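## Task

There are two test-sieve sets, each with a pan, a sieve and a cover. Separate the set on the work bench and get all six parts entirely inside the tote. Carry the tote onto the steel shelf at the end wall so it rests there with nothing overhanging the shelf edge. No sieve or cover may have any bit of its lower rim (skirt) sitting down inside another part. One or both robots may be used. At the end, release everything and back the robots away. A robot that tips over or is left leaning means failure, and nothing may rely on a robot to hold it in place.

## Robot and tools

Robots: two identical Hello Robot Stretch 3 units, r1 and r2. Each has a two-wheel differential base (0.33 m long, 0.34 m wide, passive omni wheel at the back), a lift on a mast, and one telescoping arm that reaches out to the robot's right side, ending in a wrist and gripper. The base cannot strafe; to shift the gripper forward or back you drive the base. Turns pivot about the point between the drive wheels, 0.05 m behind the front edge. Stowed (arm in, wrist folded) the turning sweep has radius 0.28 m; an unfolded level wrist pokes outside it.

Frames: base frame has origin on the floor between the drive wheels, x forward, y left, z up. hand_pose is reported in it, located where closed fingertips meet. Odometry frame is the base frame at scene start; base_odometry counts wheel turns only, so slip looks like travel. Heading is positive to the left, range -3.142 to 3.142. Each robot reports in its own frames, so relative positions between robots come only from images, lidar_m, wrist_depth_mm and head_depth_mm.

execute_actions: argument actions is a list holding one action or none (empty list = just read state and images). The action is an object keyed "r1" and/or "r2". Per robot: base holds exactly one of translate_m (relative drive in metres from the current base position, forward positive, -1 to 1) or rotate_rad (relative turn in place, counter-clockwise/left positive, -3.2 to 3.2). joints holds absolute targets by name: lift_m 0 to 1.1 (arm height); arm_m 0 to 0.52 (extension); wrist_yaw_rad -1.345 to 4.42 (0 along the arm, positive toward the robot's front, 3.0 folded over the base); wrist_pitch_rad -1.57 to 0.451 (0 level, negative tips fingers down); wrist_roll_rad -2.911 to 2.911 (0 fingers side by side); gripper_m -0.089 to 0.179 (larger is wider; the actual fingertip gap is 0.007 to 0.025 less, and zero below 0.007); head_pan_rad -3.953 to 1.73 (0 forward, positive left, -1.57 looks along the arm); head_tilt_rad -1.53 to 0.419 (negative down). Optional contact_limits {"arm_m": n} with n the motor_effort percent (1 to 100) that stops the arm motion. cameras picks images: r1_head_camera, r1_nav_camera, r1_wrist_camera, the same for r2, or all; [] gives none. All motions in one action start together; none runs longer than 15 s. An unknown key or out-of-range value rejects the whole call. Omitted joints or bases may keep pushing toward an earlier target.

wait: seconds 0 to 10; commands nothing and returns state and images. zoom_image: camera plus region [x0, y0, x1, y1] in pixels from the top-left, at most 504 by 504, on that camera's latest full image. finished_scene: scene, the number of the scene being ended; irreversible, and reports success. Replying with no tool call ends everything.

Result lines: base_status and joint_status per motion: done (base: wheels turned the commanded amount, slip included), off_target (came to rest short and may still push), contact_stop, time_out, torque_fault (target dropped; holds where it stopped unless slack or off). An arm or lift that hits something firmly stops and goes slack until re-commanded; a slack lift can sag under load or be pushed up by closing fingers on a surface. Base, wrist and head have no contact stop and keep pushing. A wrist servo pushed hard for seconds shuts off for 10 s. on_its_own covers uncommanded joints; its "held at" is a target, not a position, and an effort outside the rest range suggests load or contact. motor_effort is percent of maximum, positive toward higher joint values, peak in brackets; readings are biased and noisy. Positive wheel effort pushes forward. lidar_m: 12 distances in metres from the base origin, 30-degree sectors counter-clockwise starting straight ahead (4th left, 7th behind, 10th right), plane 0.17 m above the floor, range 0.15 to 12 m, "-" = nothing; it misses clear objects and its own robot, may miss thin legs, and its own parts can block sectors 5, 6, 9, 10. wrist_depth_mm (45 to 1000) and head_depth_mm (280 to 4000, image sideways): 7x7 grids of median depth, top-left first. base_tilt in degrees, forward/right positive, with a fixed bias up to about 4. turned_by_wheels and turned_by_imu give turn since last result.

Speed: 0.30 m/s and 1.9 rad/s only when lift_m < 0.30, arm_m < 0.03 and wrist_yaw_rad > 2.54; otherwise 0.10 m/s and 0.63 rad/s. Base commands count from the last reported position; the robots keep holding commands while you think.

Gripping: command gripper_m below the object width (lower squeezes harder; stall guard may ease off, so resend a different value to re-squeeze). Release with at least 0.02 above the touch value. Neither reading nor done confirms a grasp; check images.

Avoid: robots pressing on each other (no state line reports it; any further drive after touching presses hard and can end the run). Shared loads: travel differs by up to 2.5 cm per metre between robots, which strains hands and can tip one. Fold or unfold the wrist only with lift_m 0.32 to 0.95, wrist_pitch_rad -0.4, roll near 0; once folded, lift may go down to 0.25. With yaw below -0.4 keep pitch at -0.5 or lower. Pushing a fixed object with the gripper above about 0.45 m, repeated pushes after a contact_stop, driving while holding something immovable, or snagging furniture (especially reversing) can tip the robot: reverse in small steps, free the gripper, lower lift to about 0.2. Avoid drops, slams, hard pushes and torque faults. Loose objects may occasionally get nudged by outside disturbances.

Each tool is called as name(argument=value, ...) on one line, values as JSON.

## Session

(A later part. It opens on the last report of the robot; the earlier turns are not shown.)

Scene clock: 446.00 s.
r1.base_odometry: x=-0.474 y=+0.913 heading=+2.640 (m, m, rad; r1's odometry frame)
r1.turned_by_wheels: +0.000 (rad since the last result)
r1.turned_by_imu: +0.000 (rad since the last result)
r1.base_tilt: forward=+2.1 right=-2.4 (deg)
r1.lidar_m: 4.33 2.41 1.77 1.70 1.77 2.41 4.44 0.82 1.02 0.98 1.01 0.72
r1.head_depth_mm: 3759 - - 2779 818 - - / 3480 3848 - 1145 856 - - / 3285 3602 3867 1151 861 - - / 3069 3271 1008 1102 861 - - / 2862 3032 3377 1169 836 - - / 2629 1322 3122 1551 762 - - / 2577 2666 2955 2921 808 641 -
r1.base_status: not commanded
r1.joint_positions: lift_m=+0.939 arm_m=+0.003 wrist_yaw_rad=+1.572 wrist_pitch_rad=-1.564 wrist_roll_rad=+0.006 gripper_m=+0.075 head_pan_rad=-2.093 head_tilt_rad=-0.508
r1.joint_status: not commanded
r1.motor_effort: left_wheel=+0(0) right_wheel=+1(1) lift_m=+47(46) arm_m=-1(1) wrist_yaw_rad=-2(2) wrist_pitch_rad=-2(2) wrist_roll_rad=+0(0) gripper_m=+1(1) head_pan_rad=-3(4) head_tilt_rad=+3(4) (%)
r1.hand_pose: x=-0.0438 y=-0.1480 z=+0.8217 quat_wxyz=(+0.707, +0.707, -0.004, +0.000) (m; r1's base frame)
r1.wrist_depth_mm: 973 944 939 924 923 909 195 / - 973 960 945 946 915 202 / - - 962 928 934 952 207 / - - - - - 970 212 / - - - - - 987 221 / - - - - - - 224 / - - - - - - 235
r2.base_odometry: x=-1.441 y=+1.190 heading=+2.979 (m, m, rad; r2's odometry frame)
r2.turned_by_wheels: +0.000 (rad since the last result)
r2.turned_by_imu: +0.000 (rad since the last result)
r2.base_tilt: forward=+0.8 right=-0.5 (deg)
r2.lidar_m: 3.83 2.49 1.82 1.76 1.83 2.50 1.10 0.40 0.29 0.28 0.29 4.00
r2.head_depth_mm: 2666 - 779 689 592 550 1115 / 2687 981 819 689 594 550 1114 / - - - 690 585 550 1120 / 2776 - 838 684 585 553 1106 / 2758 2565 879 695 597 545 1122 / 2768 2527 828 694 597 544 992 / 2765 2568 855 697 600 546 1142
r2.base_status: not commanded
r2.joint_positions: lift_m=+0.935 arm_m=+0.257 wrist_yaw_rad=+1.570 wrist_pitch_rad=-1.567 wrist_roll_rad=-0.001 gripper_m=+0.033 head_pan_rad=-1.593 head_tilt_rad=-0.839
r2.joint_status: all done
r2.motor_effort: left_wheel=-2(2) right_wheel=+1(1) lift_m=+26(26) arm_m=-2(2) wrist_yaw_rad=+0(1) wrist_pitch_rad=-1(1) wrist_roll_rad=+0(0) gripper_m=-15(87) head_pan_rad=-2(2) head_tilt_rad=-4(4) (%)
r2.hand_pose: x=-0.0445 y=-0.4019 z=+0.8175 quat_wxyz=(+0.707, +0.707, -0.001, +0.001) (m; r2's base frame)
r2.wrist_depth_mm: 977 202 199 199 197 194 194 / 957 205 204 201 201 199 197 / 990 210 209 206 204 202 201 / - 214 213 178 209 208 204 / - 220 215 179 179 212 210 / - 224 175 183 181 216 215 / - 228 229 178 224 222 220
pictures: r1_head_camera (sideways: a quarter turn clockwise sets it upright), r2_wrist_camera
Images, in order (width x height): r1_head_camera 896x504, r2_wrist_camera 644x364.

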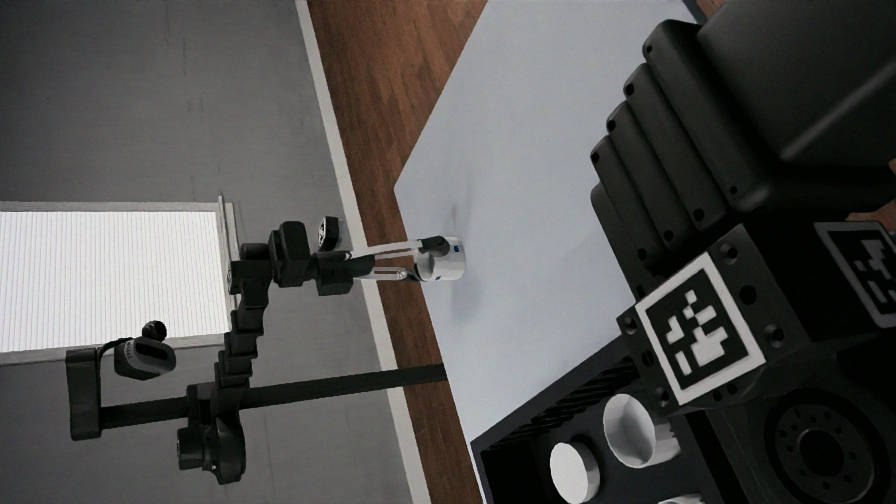

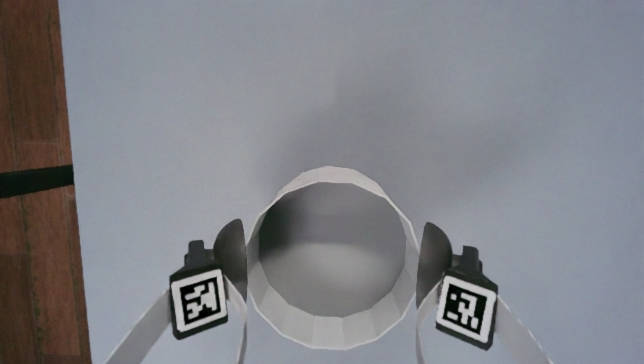

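execute_actions(actions=[{"r2": {"joints": {"lift_m": 0.954}}}], cameras=["r1_head_camera", "r2_wrist_camera", "r2_head_camera"])

zoom_image(camera="r1_head_camera", region=[350, 215, 480, 300])

zoom_image(camera="r2_head_camera", region=[380, 150, 590, 280])

Scene clock: 450.47 s.
r1.base_odometry: x=-0.474 y=+0.913 heading=+2.640 (m, m, rad; r1's odometry frame)
r1.turned_by_wheels: +0.000 (rad since the last result)
r1.turned_by_imu: +0.000 (rad since the last result)
r1.base_tilt: forward=+2.1 right=-2.5 (deg)
r1.lidar_m: 4.32 2.40 1.78 1.70 1.77 2.41 4.43 0.82 1.02 0.98 1.02 0.72
r1.head_depth_mm: 3768 - - 2771 815 - - / 3469 3822 - 1145 853 - - / 3267 3590 3932 1154 861 - - / 3030 3277 1022 1099 863 - - / 2865 3029 3363 1175 836 - - / 2629 1306 3094 1548 761 - - / 2592 2672 2961 2900 809 640 -
r1.base_status: not commanded
r1.joint_positions: lift_m=+0.939 arm_m=+0.003 wrist_yaw_rad=+1.572 wrist_pitch_rad=-1.564 wrist_roll_rad=+0.006 gripper_m=+0.075 head_pan_rad=-2.093 head_tilt_rad=-0.508
r1.joint_status: not commanded
r1.motor_effort: left_wheel=+0(0) right_wheel=+1(1) lift_m=+46(46) arm_m=-1(1) wrist_yaw_rad=-2(3) wrist_pitch_rad=-2(2) wrist_roll_rad=+0(0) gripper_m=+0(1) head_pan_rad=-3(3) head_tilt_rad=+4(3) (%)
r1.hand_pose: x=-0.0438 y=-0.1480 z=+0.8217 quat_wxyz=(+0.707, +0.707, -0.004, +0.000) (m; r1's base frame)
r1.wrist_depth_mm: 959 940 928 916 909 919 198 / 991 953 922 963 949 938 202 / - 990 996 954 939 969 208 / - - - - 970 954 211 / - - - - - 996 218 / - - - - - - 226 / - - - - - - 233
r2.base_odometry: x=-1.441 y=+1.190 heading=+2.979 (m, m, rad; r2's odometry frame)
r2.turned_by_wheels: +0.000 (rad since the last result)
r2.turned_by_imu: -0.001 (rad since the last result)
r2.base_tilt: forward=+0.8 right=-0.7 (deg)
r2.lidar_m: 3.85 2.49 1.82 1.76 1.82 2.50 1.10 0.40 0.29 0.28 0.29 4.01
r2.head_depth_mm: - - 798 687 593 550 1117 / - 983 799 689 594 551 1114 / - - - 676 583 551 1119 / 2682 974 784 671 585 553 1105 / 2779 2558 785 694 598 542 1123 / 2741 2564 832 697 599 545 993 / 2724 2548 858 698 600 545 1141
r2.base_status: not commanded
r2.joint_positions: lift_m=+0.954 arm_m=+0.257 wrist_yaw_rad=+1.570 wrist_pitch_rad=-1.567 wrist_roll_rad=-0.001 gripper_m=+0.033 head_pan_rad=-1.593 head_tilt_rad=-0.839
r2.joint_status: all done
r2.motor_effort: left_wheel=-2(2) right_wheel=+2(2) lift_m=+33(35) arm_m=-2(2) wrist_yaw_rad=-1(0) wrist_pitch_rad=-1(1) wrist_roll_rad=+0(0) gripper_m=-15(15) head_pan_rad=-3(2) head_tilt_rad=-4(4) (%)
r2.hand_pose: x=-0.0445 y=-0.4019 z=+0.8362 quat_wxyz=(+0.707, +0.707, -0.001, +0.001) (m; r2's base frame)
r2.wrist_depth_mm: 997 218 220 215 214 213 211 / - 224 222 220 220 217 215 / - 230 226 226 223 221 220 / - 233 232 177 228 228 225 / - 239 236 181 179 232 229 / - 245 175 184 181 236 233 / - 250 249 178 244 241 238
pictures: r1_head_camera (sideways: a quarter turn clockwise sets it upright), r2_head_camera (sideways: a quarter turn clockwise sets it upright), r2_wrist_camera
Images, in order (width x height): r1_head_camera 896x504, r2_head_camera 896x504, r2_wrist_camera 644x364.

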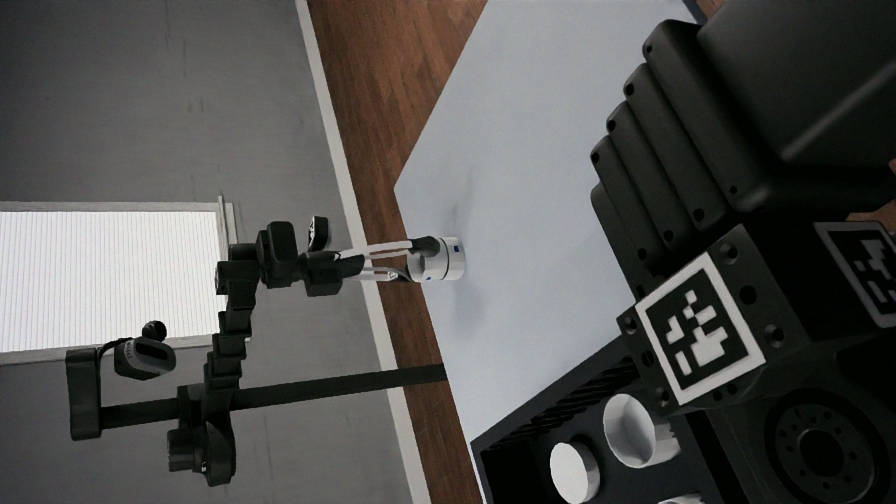

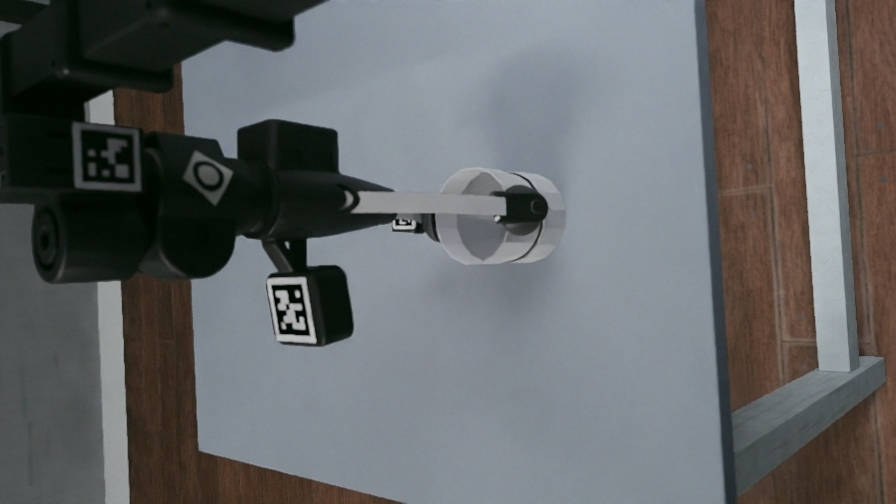

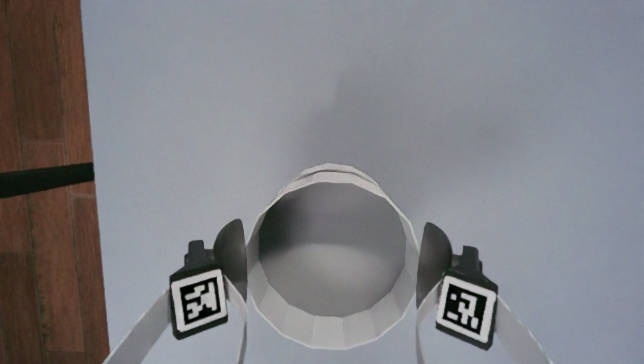

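Region (350, 215, 480, 300) of r1_head_camera's 896x504 image, scaled by 3.877, with more detail than that image has; it fills the top 330 rows of this view, and the rest is white.

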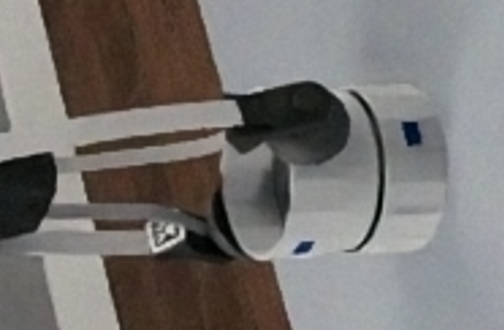

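Region (380, 150, 590, 280) of r2_head_camera's 896x504 image, scaled by 2.400, with more detail than that image has; it fills the top 312 rows of this view, and the rest is white.

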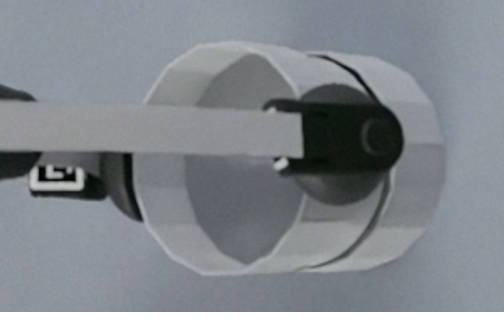

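execute_actions(actions=[{"r1": {"joints": {"head_pan_rad": -1.6, "head_tilt_rad": -0.6}}, "r2": {"base": {"translate_m": -0.518}, "joints": {"lift_m": 1.022, "arm_m": 0.402, "head_tilt_rad": -0.72}}}], cameras=["r1_head_camera", "r2_wrist_camera", "r2_head_camera"])

Scene clock: 461.10 s.
r1.base_odometry: x=-0.474 y=+0.913 heading=+2.640 (m, m, rad; r1's odometry frame)
r1.turned_by_wheels: +0.000 (rad since the last result)
r1.turned_by_imu: +0.001 (rad since the last result)
r1.base_tilt: forward=+2.1 right=-2.5 (deg)
r1.lidar_m: 4.32 2.41 1.77 1.71 1.77 2.40 4.43 0.82 1.02 0.98 1.01 0.72
r1.head_depth_mm: 2654 2923 3183 977 792 - - / 2604 2880 3099 983 691 - - / 2607 2872 3115 909 700 - - / 2502 2745 2978 907 739 600 520 / 1141 629 3003 908 675 602 521 / 2476 2772 3075 1009 756 604 529 / 2528 2764 3038 1012 760 607 518
r1.base_status: not commanded
r1.joint_positions: lift_m=+0.939 arm_m=+0.003 wrist_yaw_rad=+1.572 wrist_pitch_rad=-1.564 wrist_roll_rad=+0.006 gripper_m=+0.075 head_pan_rad=-1.607 head_tilt_rad=-0.592
r1.joint_status: all done
r1.motor_effort: left_wheel=+0(0) right_wheel=+1(1) lift_m=+47(46) arm_m=-1(1) wrist_yaw_rad=-3(3) wrist_pitch_rad=-2(2) wrist_roll_rad=+0(0) gripper_m=+1(1) head_pan_rad=+4(33) head_tilt_rad=-5(19) (%)
r1.hand_pose: x=-0.0438 y=-0.1480 z=+0.8217 quat_wxyz=(+0.707, +0.707, -0.004, +0.000) (m; r1's base frame)
r1.wrist_depth_mm: 978 954 948 885 903 904 197 / 1000 972 949 935 915 923 203 / - 974 988 977 954 948 208 / - - - - 988 987 212 / - - - - - 981 219 / - - - - - - 226 / - - - - - - 235
r2.base_odometry: x=-0.930 y=+1.107 heading=+2.979 (m, m, rad; r2's odometry frame)
r2.turned_by_wheels: +0.000 (rad since the last result)
r2.turned_by_imu: -0.002 (rad since the last result)
r2.base_tilt: forward=+0.7 right=-0.6 (deg)
r2.lidar_m: 4.36 2.49 1.83 1.76 1.82 2.50 4.34 0.40 0.29 0.28 0.29 0.40
r2.head_depth_mm: - 2997 977 777 647 555 1152 / 2803 2950 982 761 634 555 1136 / 2727 2876 877 738 620 556 1138 / - 2841 884 739 621 558 1138 / 2607 2880 892 784 617 559 1140 / 2644 2942 925 720 625 560 517 / 2619 2913 994 792 655 561 518
r2.base_status: done
r2.joint_positions: lift_m=+1.022 arm_m=+0.402 wrist_yaw_rad=+1.570 wrist_pitch_rad=-1.567 wrist_roll_rad=-0.001 gripper_m=+0.033 head_pan_rad=-1.593 head_tilt_rad=-0.724
r2.joint_status: all done
r2.motor_effort: left_wheel=-3(10) right_wheel=+1(3) lift_m=+33(36) arm_m=+2(2) wrist_yaw_rad=+0(0) wrist_pitch_rad=-1(1) wrist_roll_rad=+0(0) gripper_m=-16(17) head_pan_rad=-2(1) head_tilt_rad=+1(9) (%)
r2.hand_pose: x=-0.0445 y=-0.5469 z=+0.9042 quat_wxyz=(+0.707, +0.707, -0.001, +0.001) (m; r2's base frame)
r2.wrist_depth_mm: 287 212 281 277 278 275 252 / 294 214 286 264 279 279 254 / 301 216 295 287 287 287 258 / 308 235 299 178 294 290 288 / 316 240 259 179 178 280 277 / 320 317 175 184 180 295 280 / 328 325 225 177 223 222 232
pictures: r1_head_camera (sideways: a quarter turn clockwise sets it upright), r2_head_camera (sideways: a quarter turn clockwise sets it upright), r2_wrist_camera
Images, in order (width x height): r1_head_camera 896x504, r2_head_camera 896x504, r2_wrist_camera 644x364.

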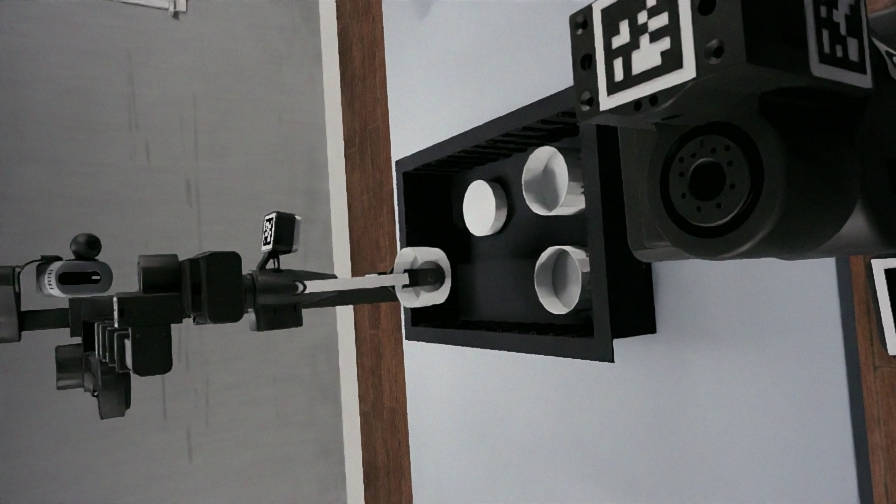

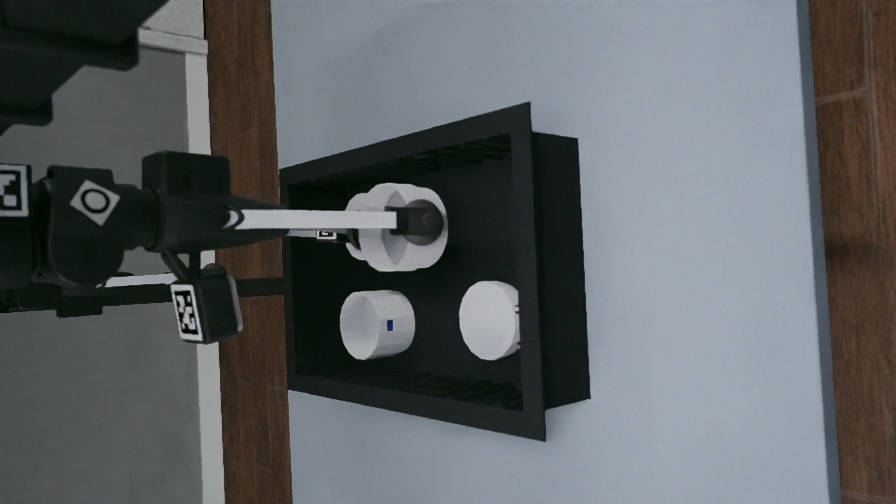

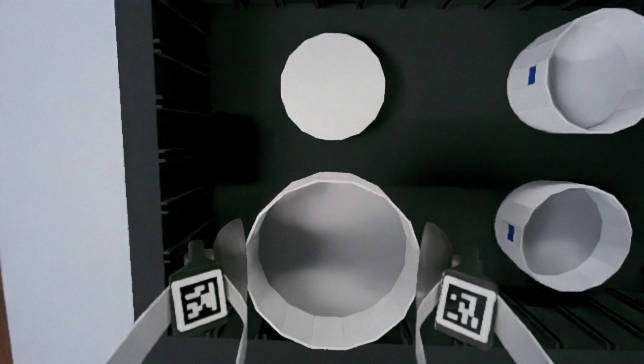

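execute_actions(actions=[{"r2": {"joints": {"lift_m": 0.925}}}], cameras=["r1_head_camera", "r2_wrist_camera"])

execute_actions(actions=[{"r2": {"joints": {"gripper_m": 0.102}}}], cameras=["r1_head_camera", "r2_wrist_camera"])

Scene clock: 470.10 s.
r1.base_odometry: x=-0.474 y=+0.913 heading=+2.640 (m, m, rad; r1's odometry frame)
r1.turned_by_wheels: +0.000 (rad since the last result)
r1.turned_by_imu: +0.001 (rad since the last result)
r1.base_tilt: forward=+2.1 right=-2.4 (deg)
r1.lidar_m: 4.32 2.41 1.77 1.70 1.76 2.41 4.43 0.82 1.02 0.98 1.02 0.72
r1.head_depth_mm: 2646 2912 3141 977 794 - - / 2614 2907 3138 980 693 - - / 2608 2877 3133 909 700 - - / 2498 2802 751 906 741 601 520 / 1208 962 3016 924 675 604 521 / 2535 2799 3047 1009 757 604 530 / 2508 2758 3055 1015 761 608 518
r1.base_status: not commanded
r1.joint_positions: lift_m=+0.939 arm_m=+0.003 wrist_yaw_rad=+1.572 wrist_pitch_rad=-1.564 wrist_roll_rad=+0.006 gripper_m=+0.075 head_pan_rad=-1.607 head_tilt_rad=-0.592
r1.joint_status: not commanded
r1.motor_effort: left_wheel=+0(0) right_wheel=+1(1) lift_m=+46(46) arm_m=-1(1) wrist_yaw_rad=-3(3) wrist_pitch_rad=-2(1) wrist_roll_rad=+0(0) gripper_m=+1(1) head_pan_rad=+4(3) head_tilt_rad=-5(5) (%)
r1.hand_pose: x=-0.0438 y=-0.1480 z=+0.8217 quat_wxyz=(+0.707, +0.707, -0.004, +0.000) (m; r1's base frame)
r1.wrist_depth_mm: 958 981 967 921 917 919 198 / 991 966 926 962 932 918 202 / - - - 970 987 952 207 / - - - 980 995 - 213 / - - - - - - 221 / - - - - - - 226 / - - - - - - 236
r2.base_odometry: x=-0.930 y=+1.107 heading=+2.979 (m, m, rad; r2's odometry frame)
r2.turned_by_wheels: +0.000 (rad since the last result)
r2.turned_by_imu: -0.001 (rad since the last result)
r2.base_tilt: forward=+0.6 right=-0.6 (deg)
r2.lidar_m: 4.36 2.50 1.82 1.76 1.82 2.49 4.36 0.40 0.29 0.28 0.29 0.40
r2.head_depth_mm: 2717 2958 - 757 640 554 1150 / 2719 - 943 756 634 555 1139 / 2658 3007 836 738 619 556 1134 / 1021 - 895 758 621 557 1140 / 2578 2934 890 785 616 558 1139 / 2663 2942 922 722 624 561 517 / 2645 2937 994 790 655 562 518
r2.base_status: not commanded
r2.joint_positions: lift_m=+0.925 arm_m=+0.402 wrist_yaw_rad=+1.570 wrist_pitch_rad=-1.567 wrist_roll_rad=-0.001 gripper_m=+0.033 head_pan_rad=-1.593 head_tilt_rad=-0.724
r2.joint_status: all done
r2.motor_effort: left_wheel=-3(2) right_wheel=+1(1) lift_m=+27(30) arm_m=+2(2) wrist_yaw_rad=+1(0) wrist_pitch_rad=-1(1) wrist_roll_rad=+0(0) gripper_m=-15(15) head_pan_rad=-2(3) head_tilt_rad=+1(1) (%)
r2.hand_pose: x=-0.0445 y=-0.5470 z=+0.8075 quat_wxyz=(+0.707, +0.707, -0.001, +0.001) (m; r2's base frame)
r2.wrist_depth_mm: 137 185 186 164 183 182 181 / 139 186 190 167 186 185 184 / 139 187 195 170 192 190 189 / 140 187 198 178 195 195 193 / 140 188 200 180 179 198 191 / 141 178 175 183 181 203 178 / 141 173 213 176 208 206 205
pictures: r1_head_camera (sideways: a quarter turn clockwise sets it upright), r2_wrist_camera
Images, in order (width x height): r1_head_camera 896x504, r2_wrist_camera 644x364.

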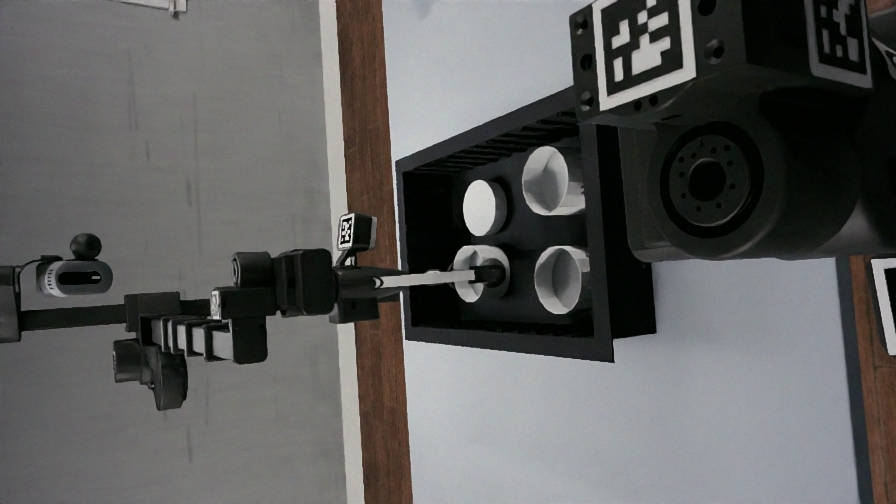

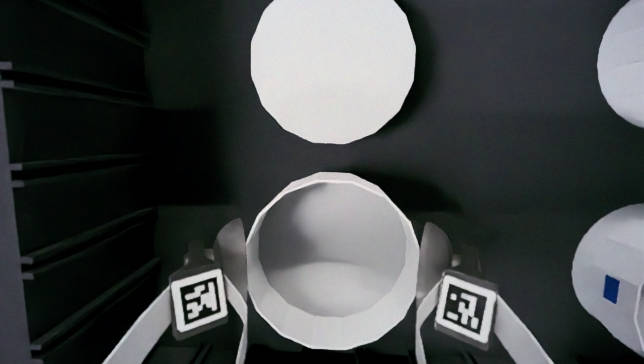

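Scene clock: 471.30 s.
r1.base_odometry: x=-0.474 y=+0.913 heading=+2.640 (m, m, rad; r1's odometry frame)
r1.turned_by_wheels: +0.000 (rad since the last result)
r1.turned_by_imu: +0.000 (rad since the last result)
r1.base_tilt: forward=+2.2 right=-2.4 (deg)
r1.lidar_m: 4.33 2.41 1.77 1.71 1.77 2.41 4.43 0.82 1.02 0.98 1.01 0.72
r1.head_depth_mm: 2631 2952 3171 976 796 - - / 2613 2921 3137 987 693 - - / 2597 2862 3154 911 701 - - / 2502 2813 750 904 740 602 520 / 1219 962 3009 923 675 602 522 / 2521 2756 3083 1007 755 604 530 / 2505 2804 3063 1014 761 607 518
r1.base_status: not commanded
r1.joint_positions: lift_m=+0.939 arm_m=+0.003 wrist_yaw_rad=+1.572 wrist_pitch_rad=-1.564 wrist_roll_rad=+0.006 gripper_m=+0.075 head_pan_rad=-1.607 head_tilt_rad=-0.592
r1.joint_status: not commanded
r1.motor_effort: left_wheel=+0(0) right_wheel=+1(1) lift_m=+47(46) arm_m=-1(1) wrist_yaw_rad=-2(2) wrist_pitch_rad=-2(2) wrist_roll_rad=+0(0) gripper_m=+0(0) head_pan_rad=+4(4) head_tilt_rad=-5(6) (%)
r1.hand_pose: x=-0.0438 y=-0.1480 z=+0.8217 quat_wxyz=(+0.707, +0.707, -0.004, +0.000) (m; r1's base frame)
r1.wrist_depth_mm: 958 967 950 925 915 896 197 / 953 977 926 969 910 883 201 / - 975 - 987 989 949 207 / - - - - - 990 213 / - - - - - 987 218 / - - - - - - 225 / - - - - - - 235
r2.base_odometry: x=-0.930 y=+1.107 heading=+2.979 (m, m, rad; r2's odometry frame)
r2.turned_by_wheels: +0.000 (rad since the last result)
r2.turned_by_imu: +0.000 (rad since the last result)
r2.base_tilt: forward=+0.8 right=-0.7 (deg)
r2.lidar_m: 4.35 2.49 1.83 1.75 1.82 2.50 4.36 0.40 0.29 0.28 0.29 0.40
r2.head_depth_mm: 2749 2960 - 755 640 554 1153 / 2674 - 941 758 635 555 1129 / 2685 2976 836 738 620 555 1135 / 1019 - 895 759 621 559 1140 / 2576 2917 891 780 616 559 1142 / 2671 2907 926 719 624 559 518 / 2659 2929 994 794 656 561 518
r2.base_status: not commanded
r2.joint_positions: lift_m=+0.925 arm_m=+0.402 wrist_yaw_rad=+1.570 wrist_pitch_rad=-1.567 wrist_roll_rad=-0.001 gripper_m=+0.102 head_pan_rad=-1.593 head_tilt_rad=-0.724
r2.joint_status: all done
r2.motor_effort: left_wheel=-2(3) right_wheel=+1(1) lift_m=+27(27) arm_m=+2(2) wrist_yaw_rad=+1(0) wrist_pitch_rad=-1(1) wrist_roll_rad=+0(0) gripper_m=+0(82) head_pan_rad=-2(2) head_tilt_rad=+1(1) (%)
r2.hand_pose: x=-0.0445 y=-0.5470 z=+0.8075 quat_wxyz=(+0.707, +0.707, -0.001, +0.001) (m; r2's base frame)
r2.wrist_depth_mm: 138 183 186 164 183 183 180 / 139 185 190 168 186 186 184 / 139 186 194 171 192 190 188 / 141 188 199 182 196 194 193 / 140 184 203 183 183 198 192 / 141 171 187 186 183 202 178 / 141 202 211 186 208 208 204
pictures: r1_head_camera (sideways: a quarter turn clockwise sets it upright), r2_wrist_camera
Images, in order (width x height): r1_head_camera 896x504, r2_wrist_camera 644x364.

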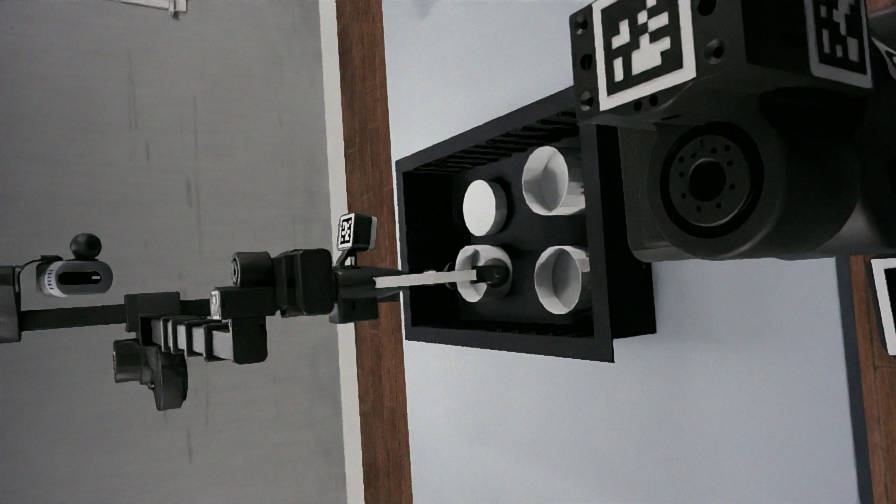

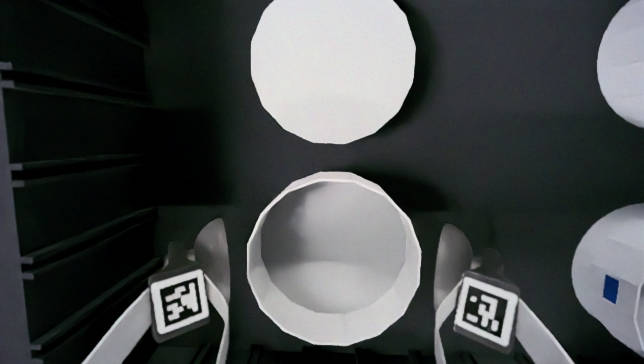

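execute_actions(actions=[])

Scene clock: 480.77 s.
r1.base_odometry: x=-0.474 y=+0.913 heading=+2.640 (m, m, rad; r1's odometry frame)
r1.turned_by_wheels: +0.000 (rad since the last result)
r1.turned_by_imu: +0.000 (rad since the last result)
r1.base_tilt: forward=+2.2 right=-2.5 (deg)
r1.lidar_m: 4.33 2.41 1.77 1.70 1.77 2.40 4.43 0.82 1.02 0.98 1.01 0.72
r1.head_depth_mm: 2641 2925 3182 977 793 - - / 2613 2880 3098 982 694 - - / 2590 2858 3135 909 700 - - / 2514 2823 750 904 741 601 520 / 1213 960 3004 925 676 603 521 / 2540 2789 3063 1005 757 604 529 / 2531 2773 3049 1016 761 608 519
r1.base_status: not commanded
r1.joint_positions: lift_m=+0.939 arm_m=+0.003 wrist_yaw_rad=+1.572 wrist_pitch_rad=-1.564 wrist_roll_rad=+0.006 gripper_m=+0.075 head_pan_rad=-1.607 head_tilt_rad=-0.592
r1.joint_status: not commanded
r1.motor_effort: left_wheel=+0(0) right_wheel=+1(1) lift_m=+47(46) arm_m=-1(1) wrist_yaw_rad=-2(2) wrist_pitch_rad=-2(2) wrist_roll_rad=+0(0) gripper_m=+0(0) head_pan_rad=+3(4) head_tilt_rad=-5(6) (%)
r1.hand_pose: x=-0.0438 y=-0.1480 z=+0.8217 quat_wxyz=(+0.707, +0.707, -0.004, +0.000) (m; r1's base frame)
r1.wrist_depth_mm: 941 943 960 926 892 905 198 / 950 - 976 945 933 931 203 / - - - 962 964 948 206 / - - - 997 - - 213 / - - - - - 978 221 / - - - - - - 226 / - - - - - - 232
r2.base_odometry: x=-0.930 y=+1.107 heading=+2.979 (m, m, rad; r2's odometry frame)
r2.turned_by_wheels: +0.000 (rad since the last result)
r2.turned_by_imu: -0.001 (rad since the last result)
r2.base_tilt: forward=+0.8 right=-0.6 (deg)
r2.lidar_m: 4.36 2.49 1.83 1.75 1.82 2.49 4.37 0.40 0.29 0.28 0.29 0.40
r2.head_depth_mm: 2740 2973 - 756 641 554 1155 / 2706 - 944 756 634 555 1133 / 2638 3005 837 738 621 555 1135 / 1024 - 896 757 619 559 1138 / 2576 2899 888 783 615 558 1135 / 2646 2926 924 720 625 560 517 / 2624 2941 994 794 655 560 518
r2.base_status: not commanded
r2.joint_positions: lift_m=+0.925 arm_m=+0.402 wrist_yaw_rad=+1.570 wrist_pitch_rad=-1.567 wrist_roll_rad=-0.001 gripper_m=+0.102 head_pan_rad=-1.593 head_tilt_rad=-0.724
r2.joint_status: all done
r2.motor_effort: left_wheel=-3(3) right_wheel=+1(1) lift_m=+27(27) arm_m=+2(2) wrist_yaw_rad=-1(0) wrist_pitch_rad=-1(1) wrist_roll_rad=+0(0) gripper_m=+1(82) head_pan_rad=-2(2) head_tilt_rad=+1(1) (%)
r2.hand_pose: x=-0.0445 y=-0.5470 z=+0.8075 quat_wxyz=(+0.707, +0.707, -0.001, +0.001) (m; r2's base frame)
r2.wrist_depth_mm: 138 185 186 165 183 183 180 / 139 185 192 167 186 187 184 / 139 187 194 171 192 192 189 / 140 188 200 181 195 195 193 / 140 183 203 183 184 199 191 / 141 170 187 187 185 202 179 / 141 202 212 184 208 208 203
pictures: r1_head_camera (sideways: a quarter turn clockwise sets it upright), r1_nav_camera (sideways: a quarter turn counterclockwise sets it upright), r1_wrist_camera, r2_head_camera (sideways: a quarter turn clockwise sets it upright), r2_nav_camera (sideways: a quarter turn counterclockwise sets it upright), r2_wrist_camera
Images, in order (width x height): r1_head_camera 896x504, r1_nav_camera 672x504, r1_wrist_camera 644x364, r2_head_camera 896x504, r2_nav_camera 672x504, r2_wrist_camera 644x364.

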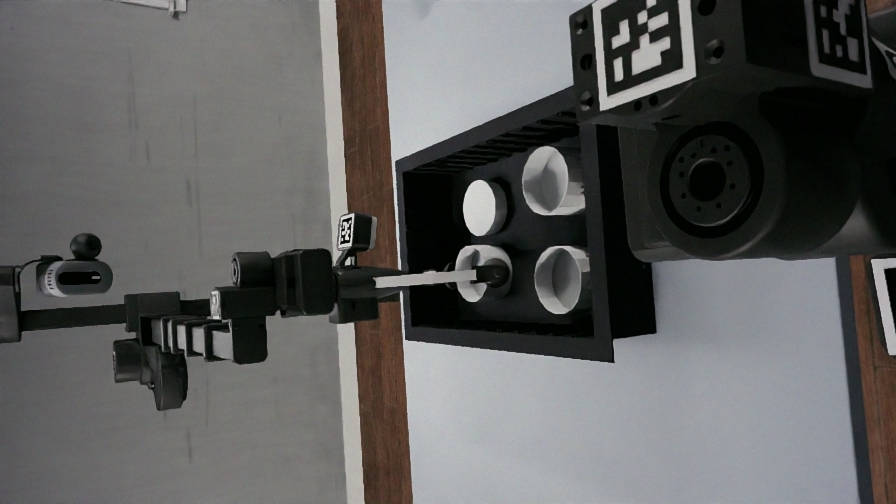

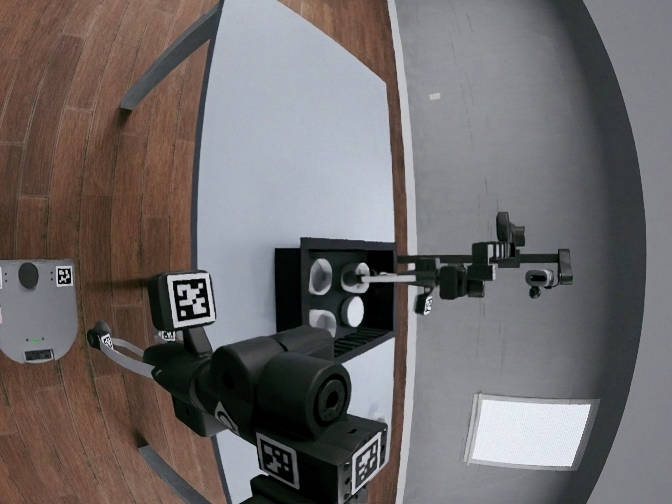

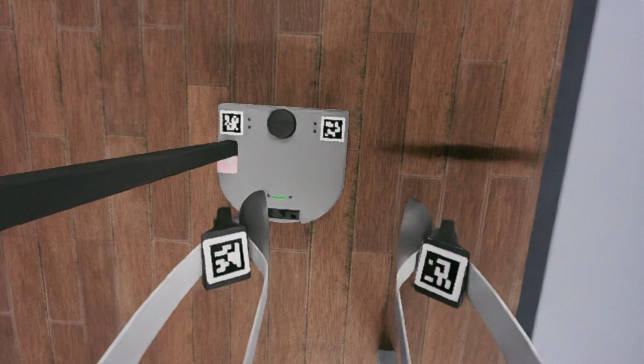

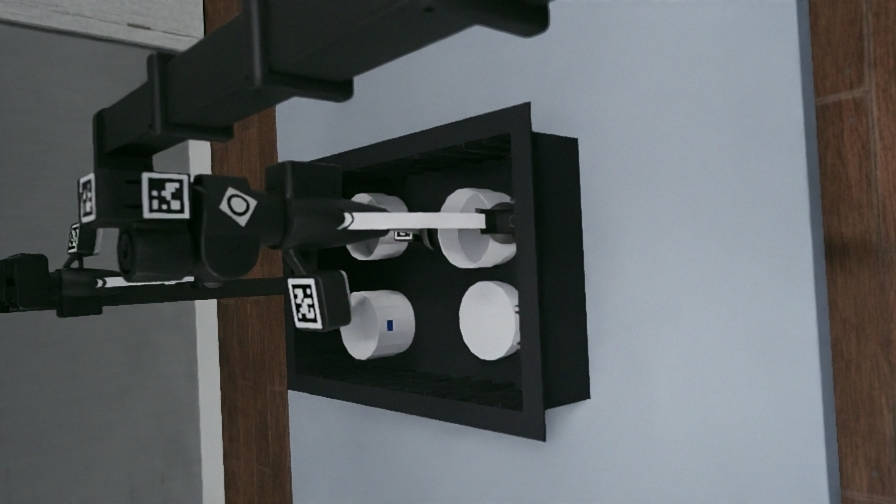

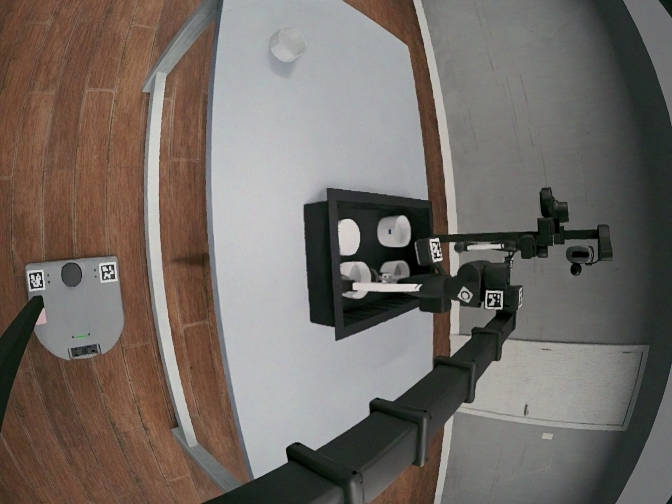

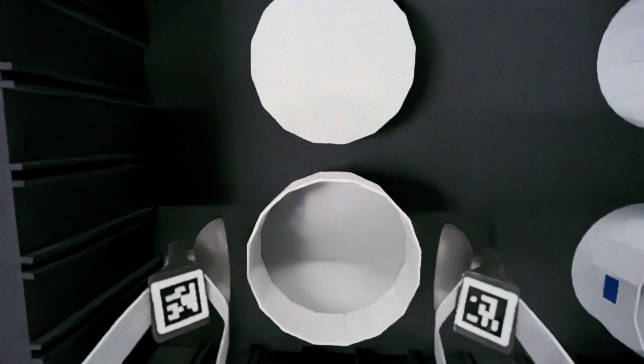

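execute_actions(actions=[{"r1":{"joints":{"lift_m":1.003,"head_pan_rad":-2.1,"head_tilt_rad":-0.5}},"r2":{"base":{"translate_m":0.225},"joints":{"lift_m":1.003}}}], cameras=["r2_wrist_camera","r1_head_camera"])

Scene clock: 502.83 s.
r1.base_odometry: x=-0.474 y=+0.913 heading=+2.640 (m, m, rad; r1's odometry frame)
r1.turned_by_wheels: +0.000 (rad since the last result)
r1.turned_by_imu: +0.001 (rad since the last result)
r1.base_tilt: forward=+2.2 right=-2.5 (deg)
r1.lidar_m: 4.33 2.41 1.77 1.71 1.77 2.40 4.43 0.81 1.02 0.98 1.01 0.72
r1.head_depth_mm: 3763 - - 3111 - - 1200 / 3525 3838 - 3136 - - 1237 / 3237 3561 3911 3237 - - 1183 / 3058 3323 3628 2255 - - - / 2878 3070 3365 3187 - - - / 2717 2894 725 3040 - - - / 2574 1118 2928 2907 900 - -
r1.base_status: not commanded
r1.joint_positions: lift_m=+1.002 arm_m=+0.003 wrist_yaw_rad=+1.572 wrist_pitch_rad=-1.565 wrist_roll_rad=+0.006 gripper_m=+0.075 head_pan_rad=-2.093 head_tilt_rad=-0.508
r1.joint_status: all done
r1.motor_effort: left_wheel=+0(0) right_wheel=+1(1) lift_m=+46(52) arm_m=-1(1) wrist_yaw_rad=-2(2) wrist_pitch_rad=-1(2) wrist_roll_rad=+0(0) gripper_m=+1(1) head_pan_rad=-4(33) head_tilt_rad=+3(16) (%)
r1.hand_pose: x=-0.0439 y=-0.1480 z=+0.8847 quat_wxyz=(+0.707, +0.707, -0.004, +0.000) (m; r1's base frame)
r1.wrist_depth_mm: - - - 988 965 968 251 / - - - - - 996 260 / - - - - - 290 267 / - - - - - 286 276 / - - - - - 290 283 / - - - - - 297 289 / - - - - - 311 303
r2.base_odometry: x=-1.152 y=+1.143 heading=+2.979 (m, m, rad; r2's odometry frame)
r2.turned_by_wheels: +0.000 (rad since the last result)
r2.turned_by_imu: -0.001 (rad since the last result)
r2.base_tilt: forward=+0.7 right=-0.6 (deg)
r2.lidar_m: 4.13 2.49 1.82 1.75 1.82 2.49 4.57 0.40 0.29 0.28 0.29 0.40
r2.head_depth_mm: - 2927 882 746 621 554 1158 / 1079 2951 888 776 619 555 1132 / 1294 2922 879 731 635 557 1134 / - 2976 986 763 650 558 1136 / 2683 2957 989 791 655 557 1145 / 2656 2956 987 788 653 561 517 / 2664 2948 997 789 655 560 517
r2.base_status: done
r2.joint_positions: lift_m=+1.003 arm_m=+0.402 wrist_yaw_rad=+1.570 wrist_pitch_rad=-1.567 wrist_roll_rad=-0.001 gripper_m=+0.102 head_pan_rad=-1.593 head_tilt_rad=-0.724
r2.joint_status: all done
r2.motor_effort: left_wheel=-2(3) right_wheel=+1(6) lift_m=+32(36) arm_m=+1(1) wrist_yaw_rad=+0(0) wrist_pitch_rad=-1(1) wrist_roll_rad=+0(0) gripper_m=+1(1) head_pan_rad=-2(2) head_tilt_rad=+1(1) (%)
r2.hand_pose: x=-0.0445 y=-0.5470 z=+0.8852 quat_wxyz=(+0.707, +0.707, -0.001, +0.001) (m; r2's base frame)
r2.wrist_depth_mm: 268 268 264 263 262 260 257 / 277 273 270 269 269 264 263 / 280 280 275 271 270 271 268 / 288 283 284 279 278 275 274 / 293 292 290 284 286 280 281 / 300 296 279 280 281 286 283 / 308 213 204 202 200 231 198
pictures: r1_head_camera (sideways: a quarter turn clockwise sets it upright), r2_wrist_camera
Images, in order (width x height): r1_head_camera 896x504, r2_wrist_camera 644x364.

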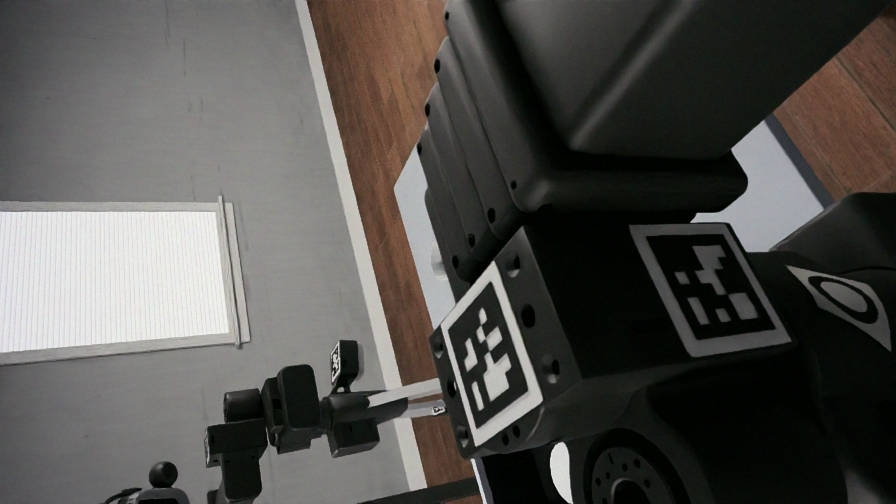

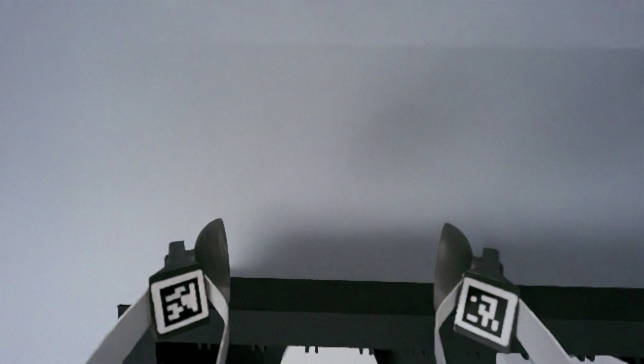

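execute_actions(actions=[], cameras=["r2_head_camera","r2_nav_camera"])

Scene clock: 505.17 s.
r1.base_odometry: x=-0.474 y=+0.913 heading=+2.640 (m, m, rad; r1's odometry frame)
r1.turned_by_wheels: +0.000 (rad since the last result)
r1.turned_by_imu: +0.000 (rad since the last result)
r1.base_tilt: forward=+2.2 right=-2.5 (deg)
r1.lidar_m: 4.32 2.40 1.77 1.70 1.77 2.41 4.43 0.82 1.02 0.98 1.01 0.72
r1.head_depth_mm: 3786 - - 3096 - - 1208 / 3451 3858 - 3113 - - 1238 / 3253 3546 3846 3257 - - 1185 / 3070 3288 3609 2244 - - - / 2861 3103 3391 3206 - - - / 2703 2889 724 3035 - - - / 2554 1122 2896 2874 898 - -
r1.base_status: not commanded
r1.joint_positions: lift_m=+1.002 arm_m=+0.003 wrist_yaw_rad=+1.572 wrist_pitch_rad=-1.565 wrist_roll_rad=+0.006 gripper_m=+0.075 head_pan_rad=-2.093 head_tilt_rad=-0.508
r1.joint_status: all done
r1.motor_effort: left_wheel=+0(0) right_wheel=+1(1) lift_m=+46(52) arm_m=-1(1) wrist_yaw_rad=-2(2) wrist_pitch_rad=-1(2) wrist_roll_rad=+0(0) gripper_m=+0(1) head_pan_rad=-4(33) head_tilt_rad=+4(16) (%)
r1.hand_pose: x=-0.0439 y=-0.1480 z=+0.8847 quat_wxyz=(+0.707, +0.707, -0.004, +0.000) (m; r1's base frame)
r1.wrist_depth_mm: - - 974 - - 955 255 / - - - - - 960 259 / - - - - - 293 269 / - - - - - 288 275 / - - - - - 290 283 / - - - - - 296 292 / - - - - - 309 303
r2.base_odometry: x=-1.152 y=+1.143 heading=+2.979 (m, m, rad; r2's odometry frame)
r2.turned_by_wheels: +0.000 (rad since the last result)
r2.turned_by_imu: +0.000 (rad since the last result)
r2.base_tilt: forward=+0.7 right=-0.6 (deg)
r2.lidar_m: 4.14 2.50 1.83 1.75 1.82 2.50 4.58 0.40 0.29 0.28 0.29 0.40
r2.head_depth_mm: - 2923 877 745 619 555 1155 / 1086 2977 889 775 618 555 1130 / 1312 2932 880 732 635 556 1134 / - 2951 984 764 652 558 1143 / 2658 2919 987 788 655 557 1139 / 2679 2947 994 790 656 561 517 / 2654 2919 994 791 656 561 518
r2.base_status: done
r2.joint_positions: lift_m=+1.003 arm_m=+0.402 wrist_yaw_rad=+1.570 wrist_pitch_rad=-1.567 wrist_roll_rad=-0.001 gripper_m=+0.102 head_pan_rad=-1.593 head_tilt_rad=-0.724
r2.joint_status: all done
r2.motor_effort: left_wheel=-2(3) right_wheel=+2(6) lift_m=+32(36) arm_m=+1(1) wrist_yaw_rad=+0(0) wrist_pitch_rad=-1(1) wrist_roll_rad=+0(0) gripper_m=+1(1) head_pan_rad=-3(2) head_tilt_rad=+2(1) (%)
r2.hand_pose: x=-0.0445 y=-0.5470 z=+0.8852 quat_wxyz=(+0.707, +0.707, -0.001, +0.001) (m; r2's base frame)
r2.wrist_depth_mm: 269 268 267 264 262 260 256 / 276 271 270 268 266 266 262 / 282 277 276 274 272 270 268 / 286 285 281 279 278 277 273 / 294 290 290 287 283 283 278 / 300 299 277 281 282 284 281 / 307 213 204 201 200 231 199
pictures: r2_head_camera (sideways: a quarter turn clockwise sets it upright), r2_nav_camera (sideways: a quarter turn counterclockwise sets it upright)
Images, in order (width x height): r2_head_camera 896x504, r2_nav_camera 672x504.

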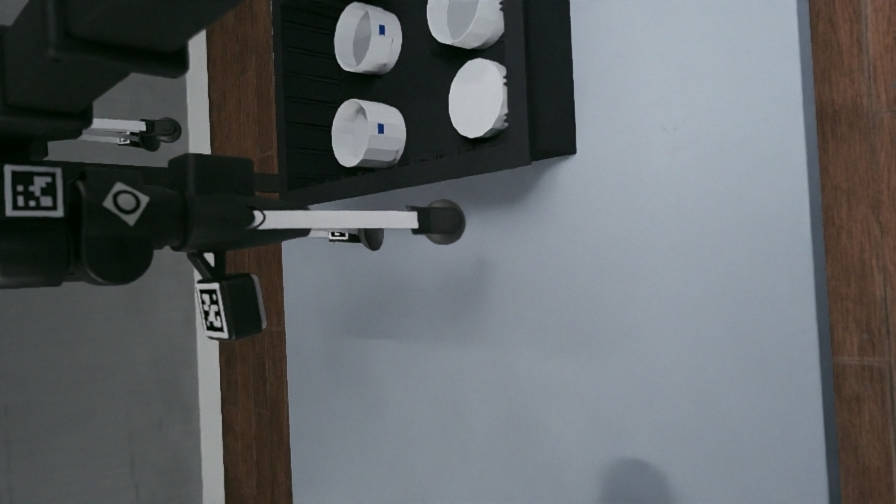

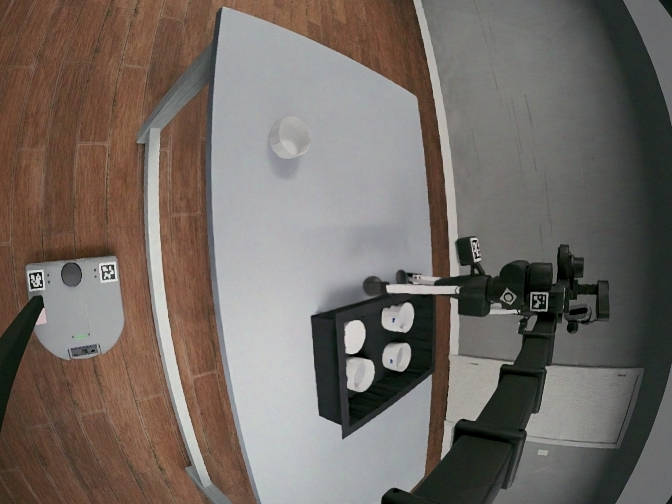

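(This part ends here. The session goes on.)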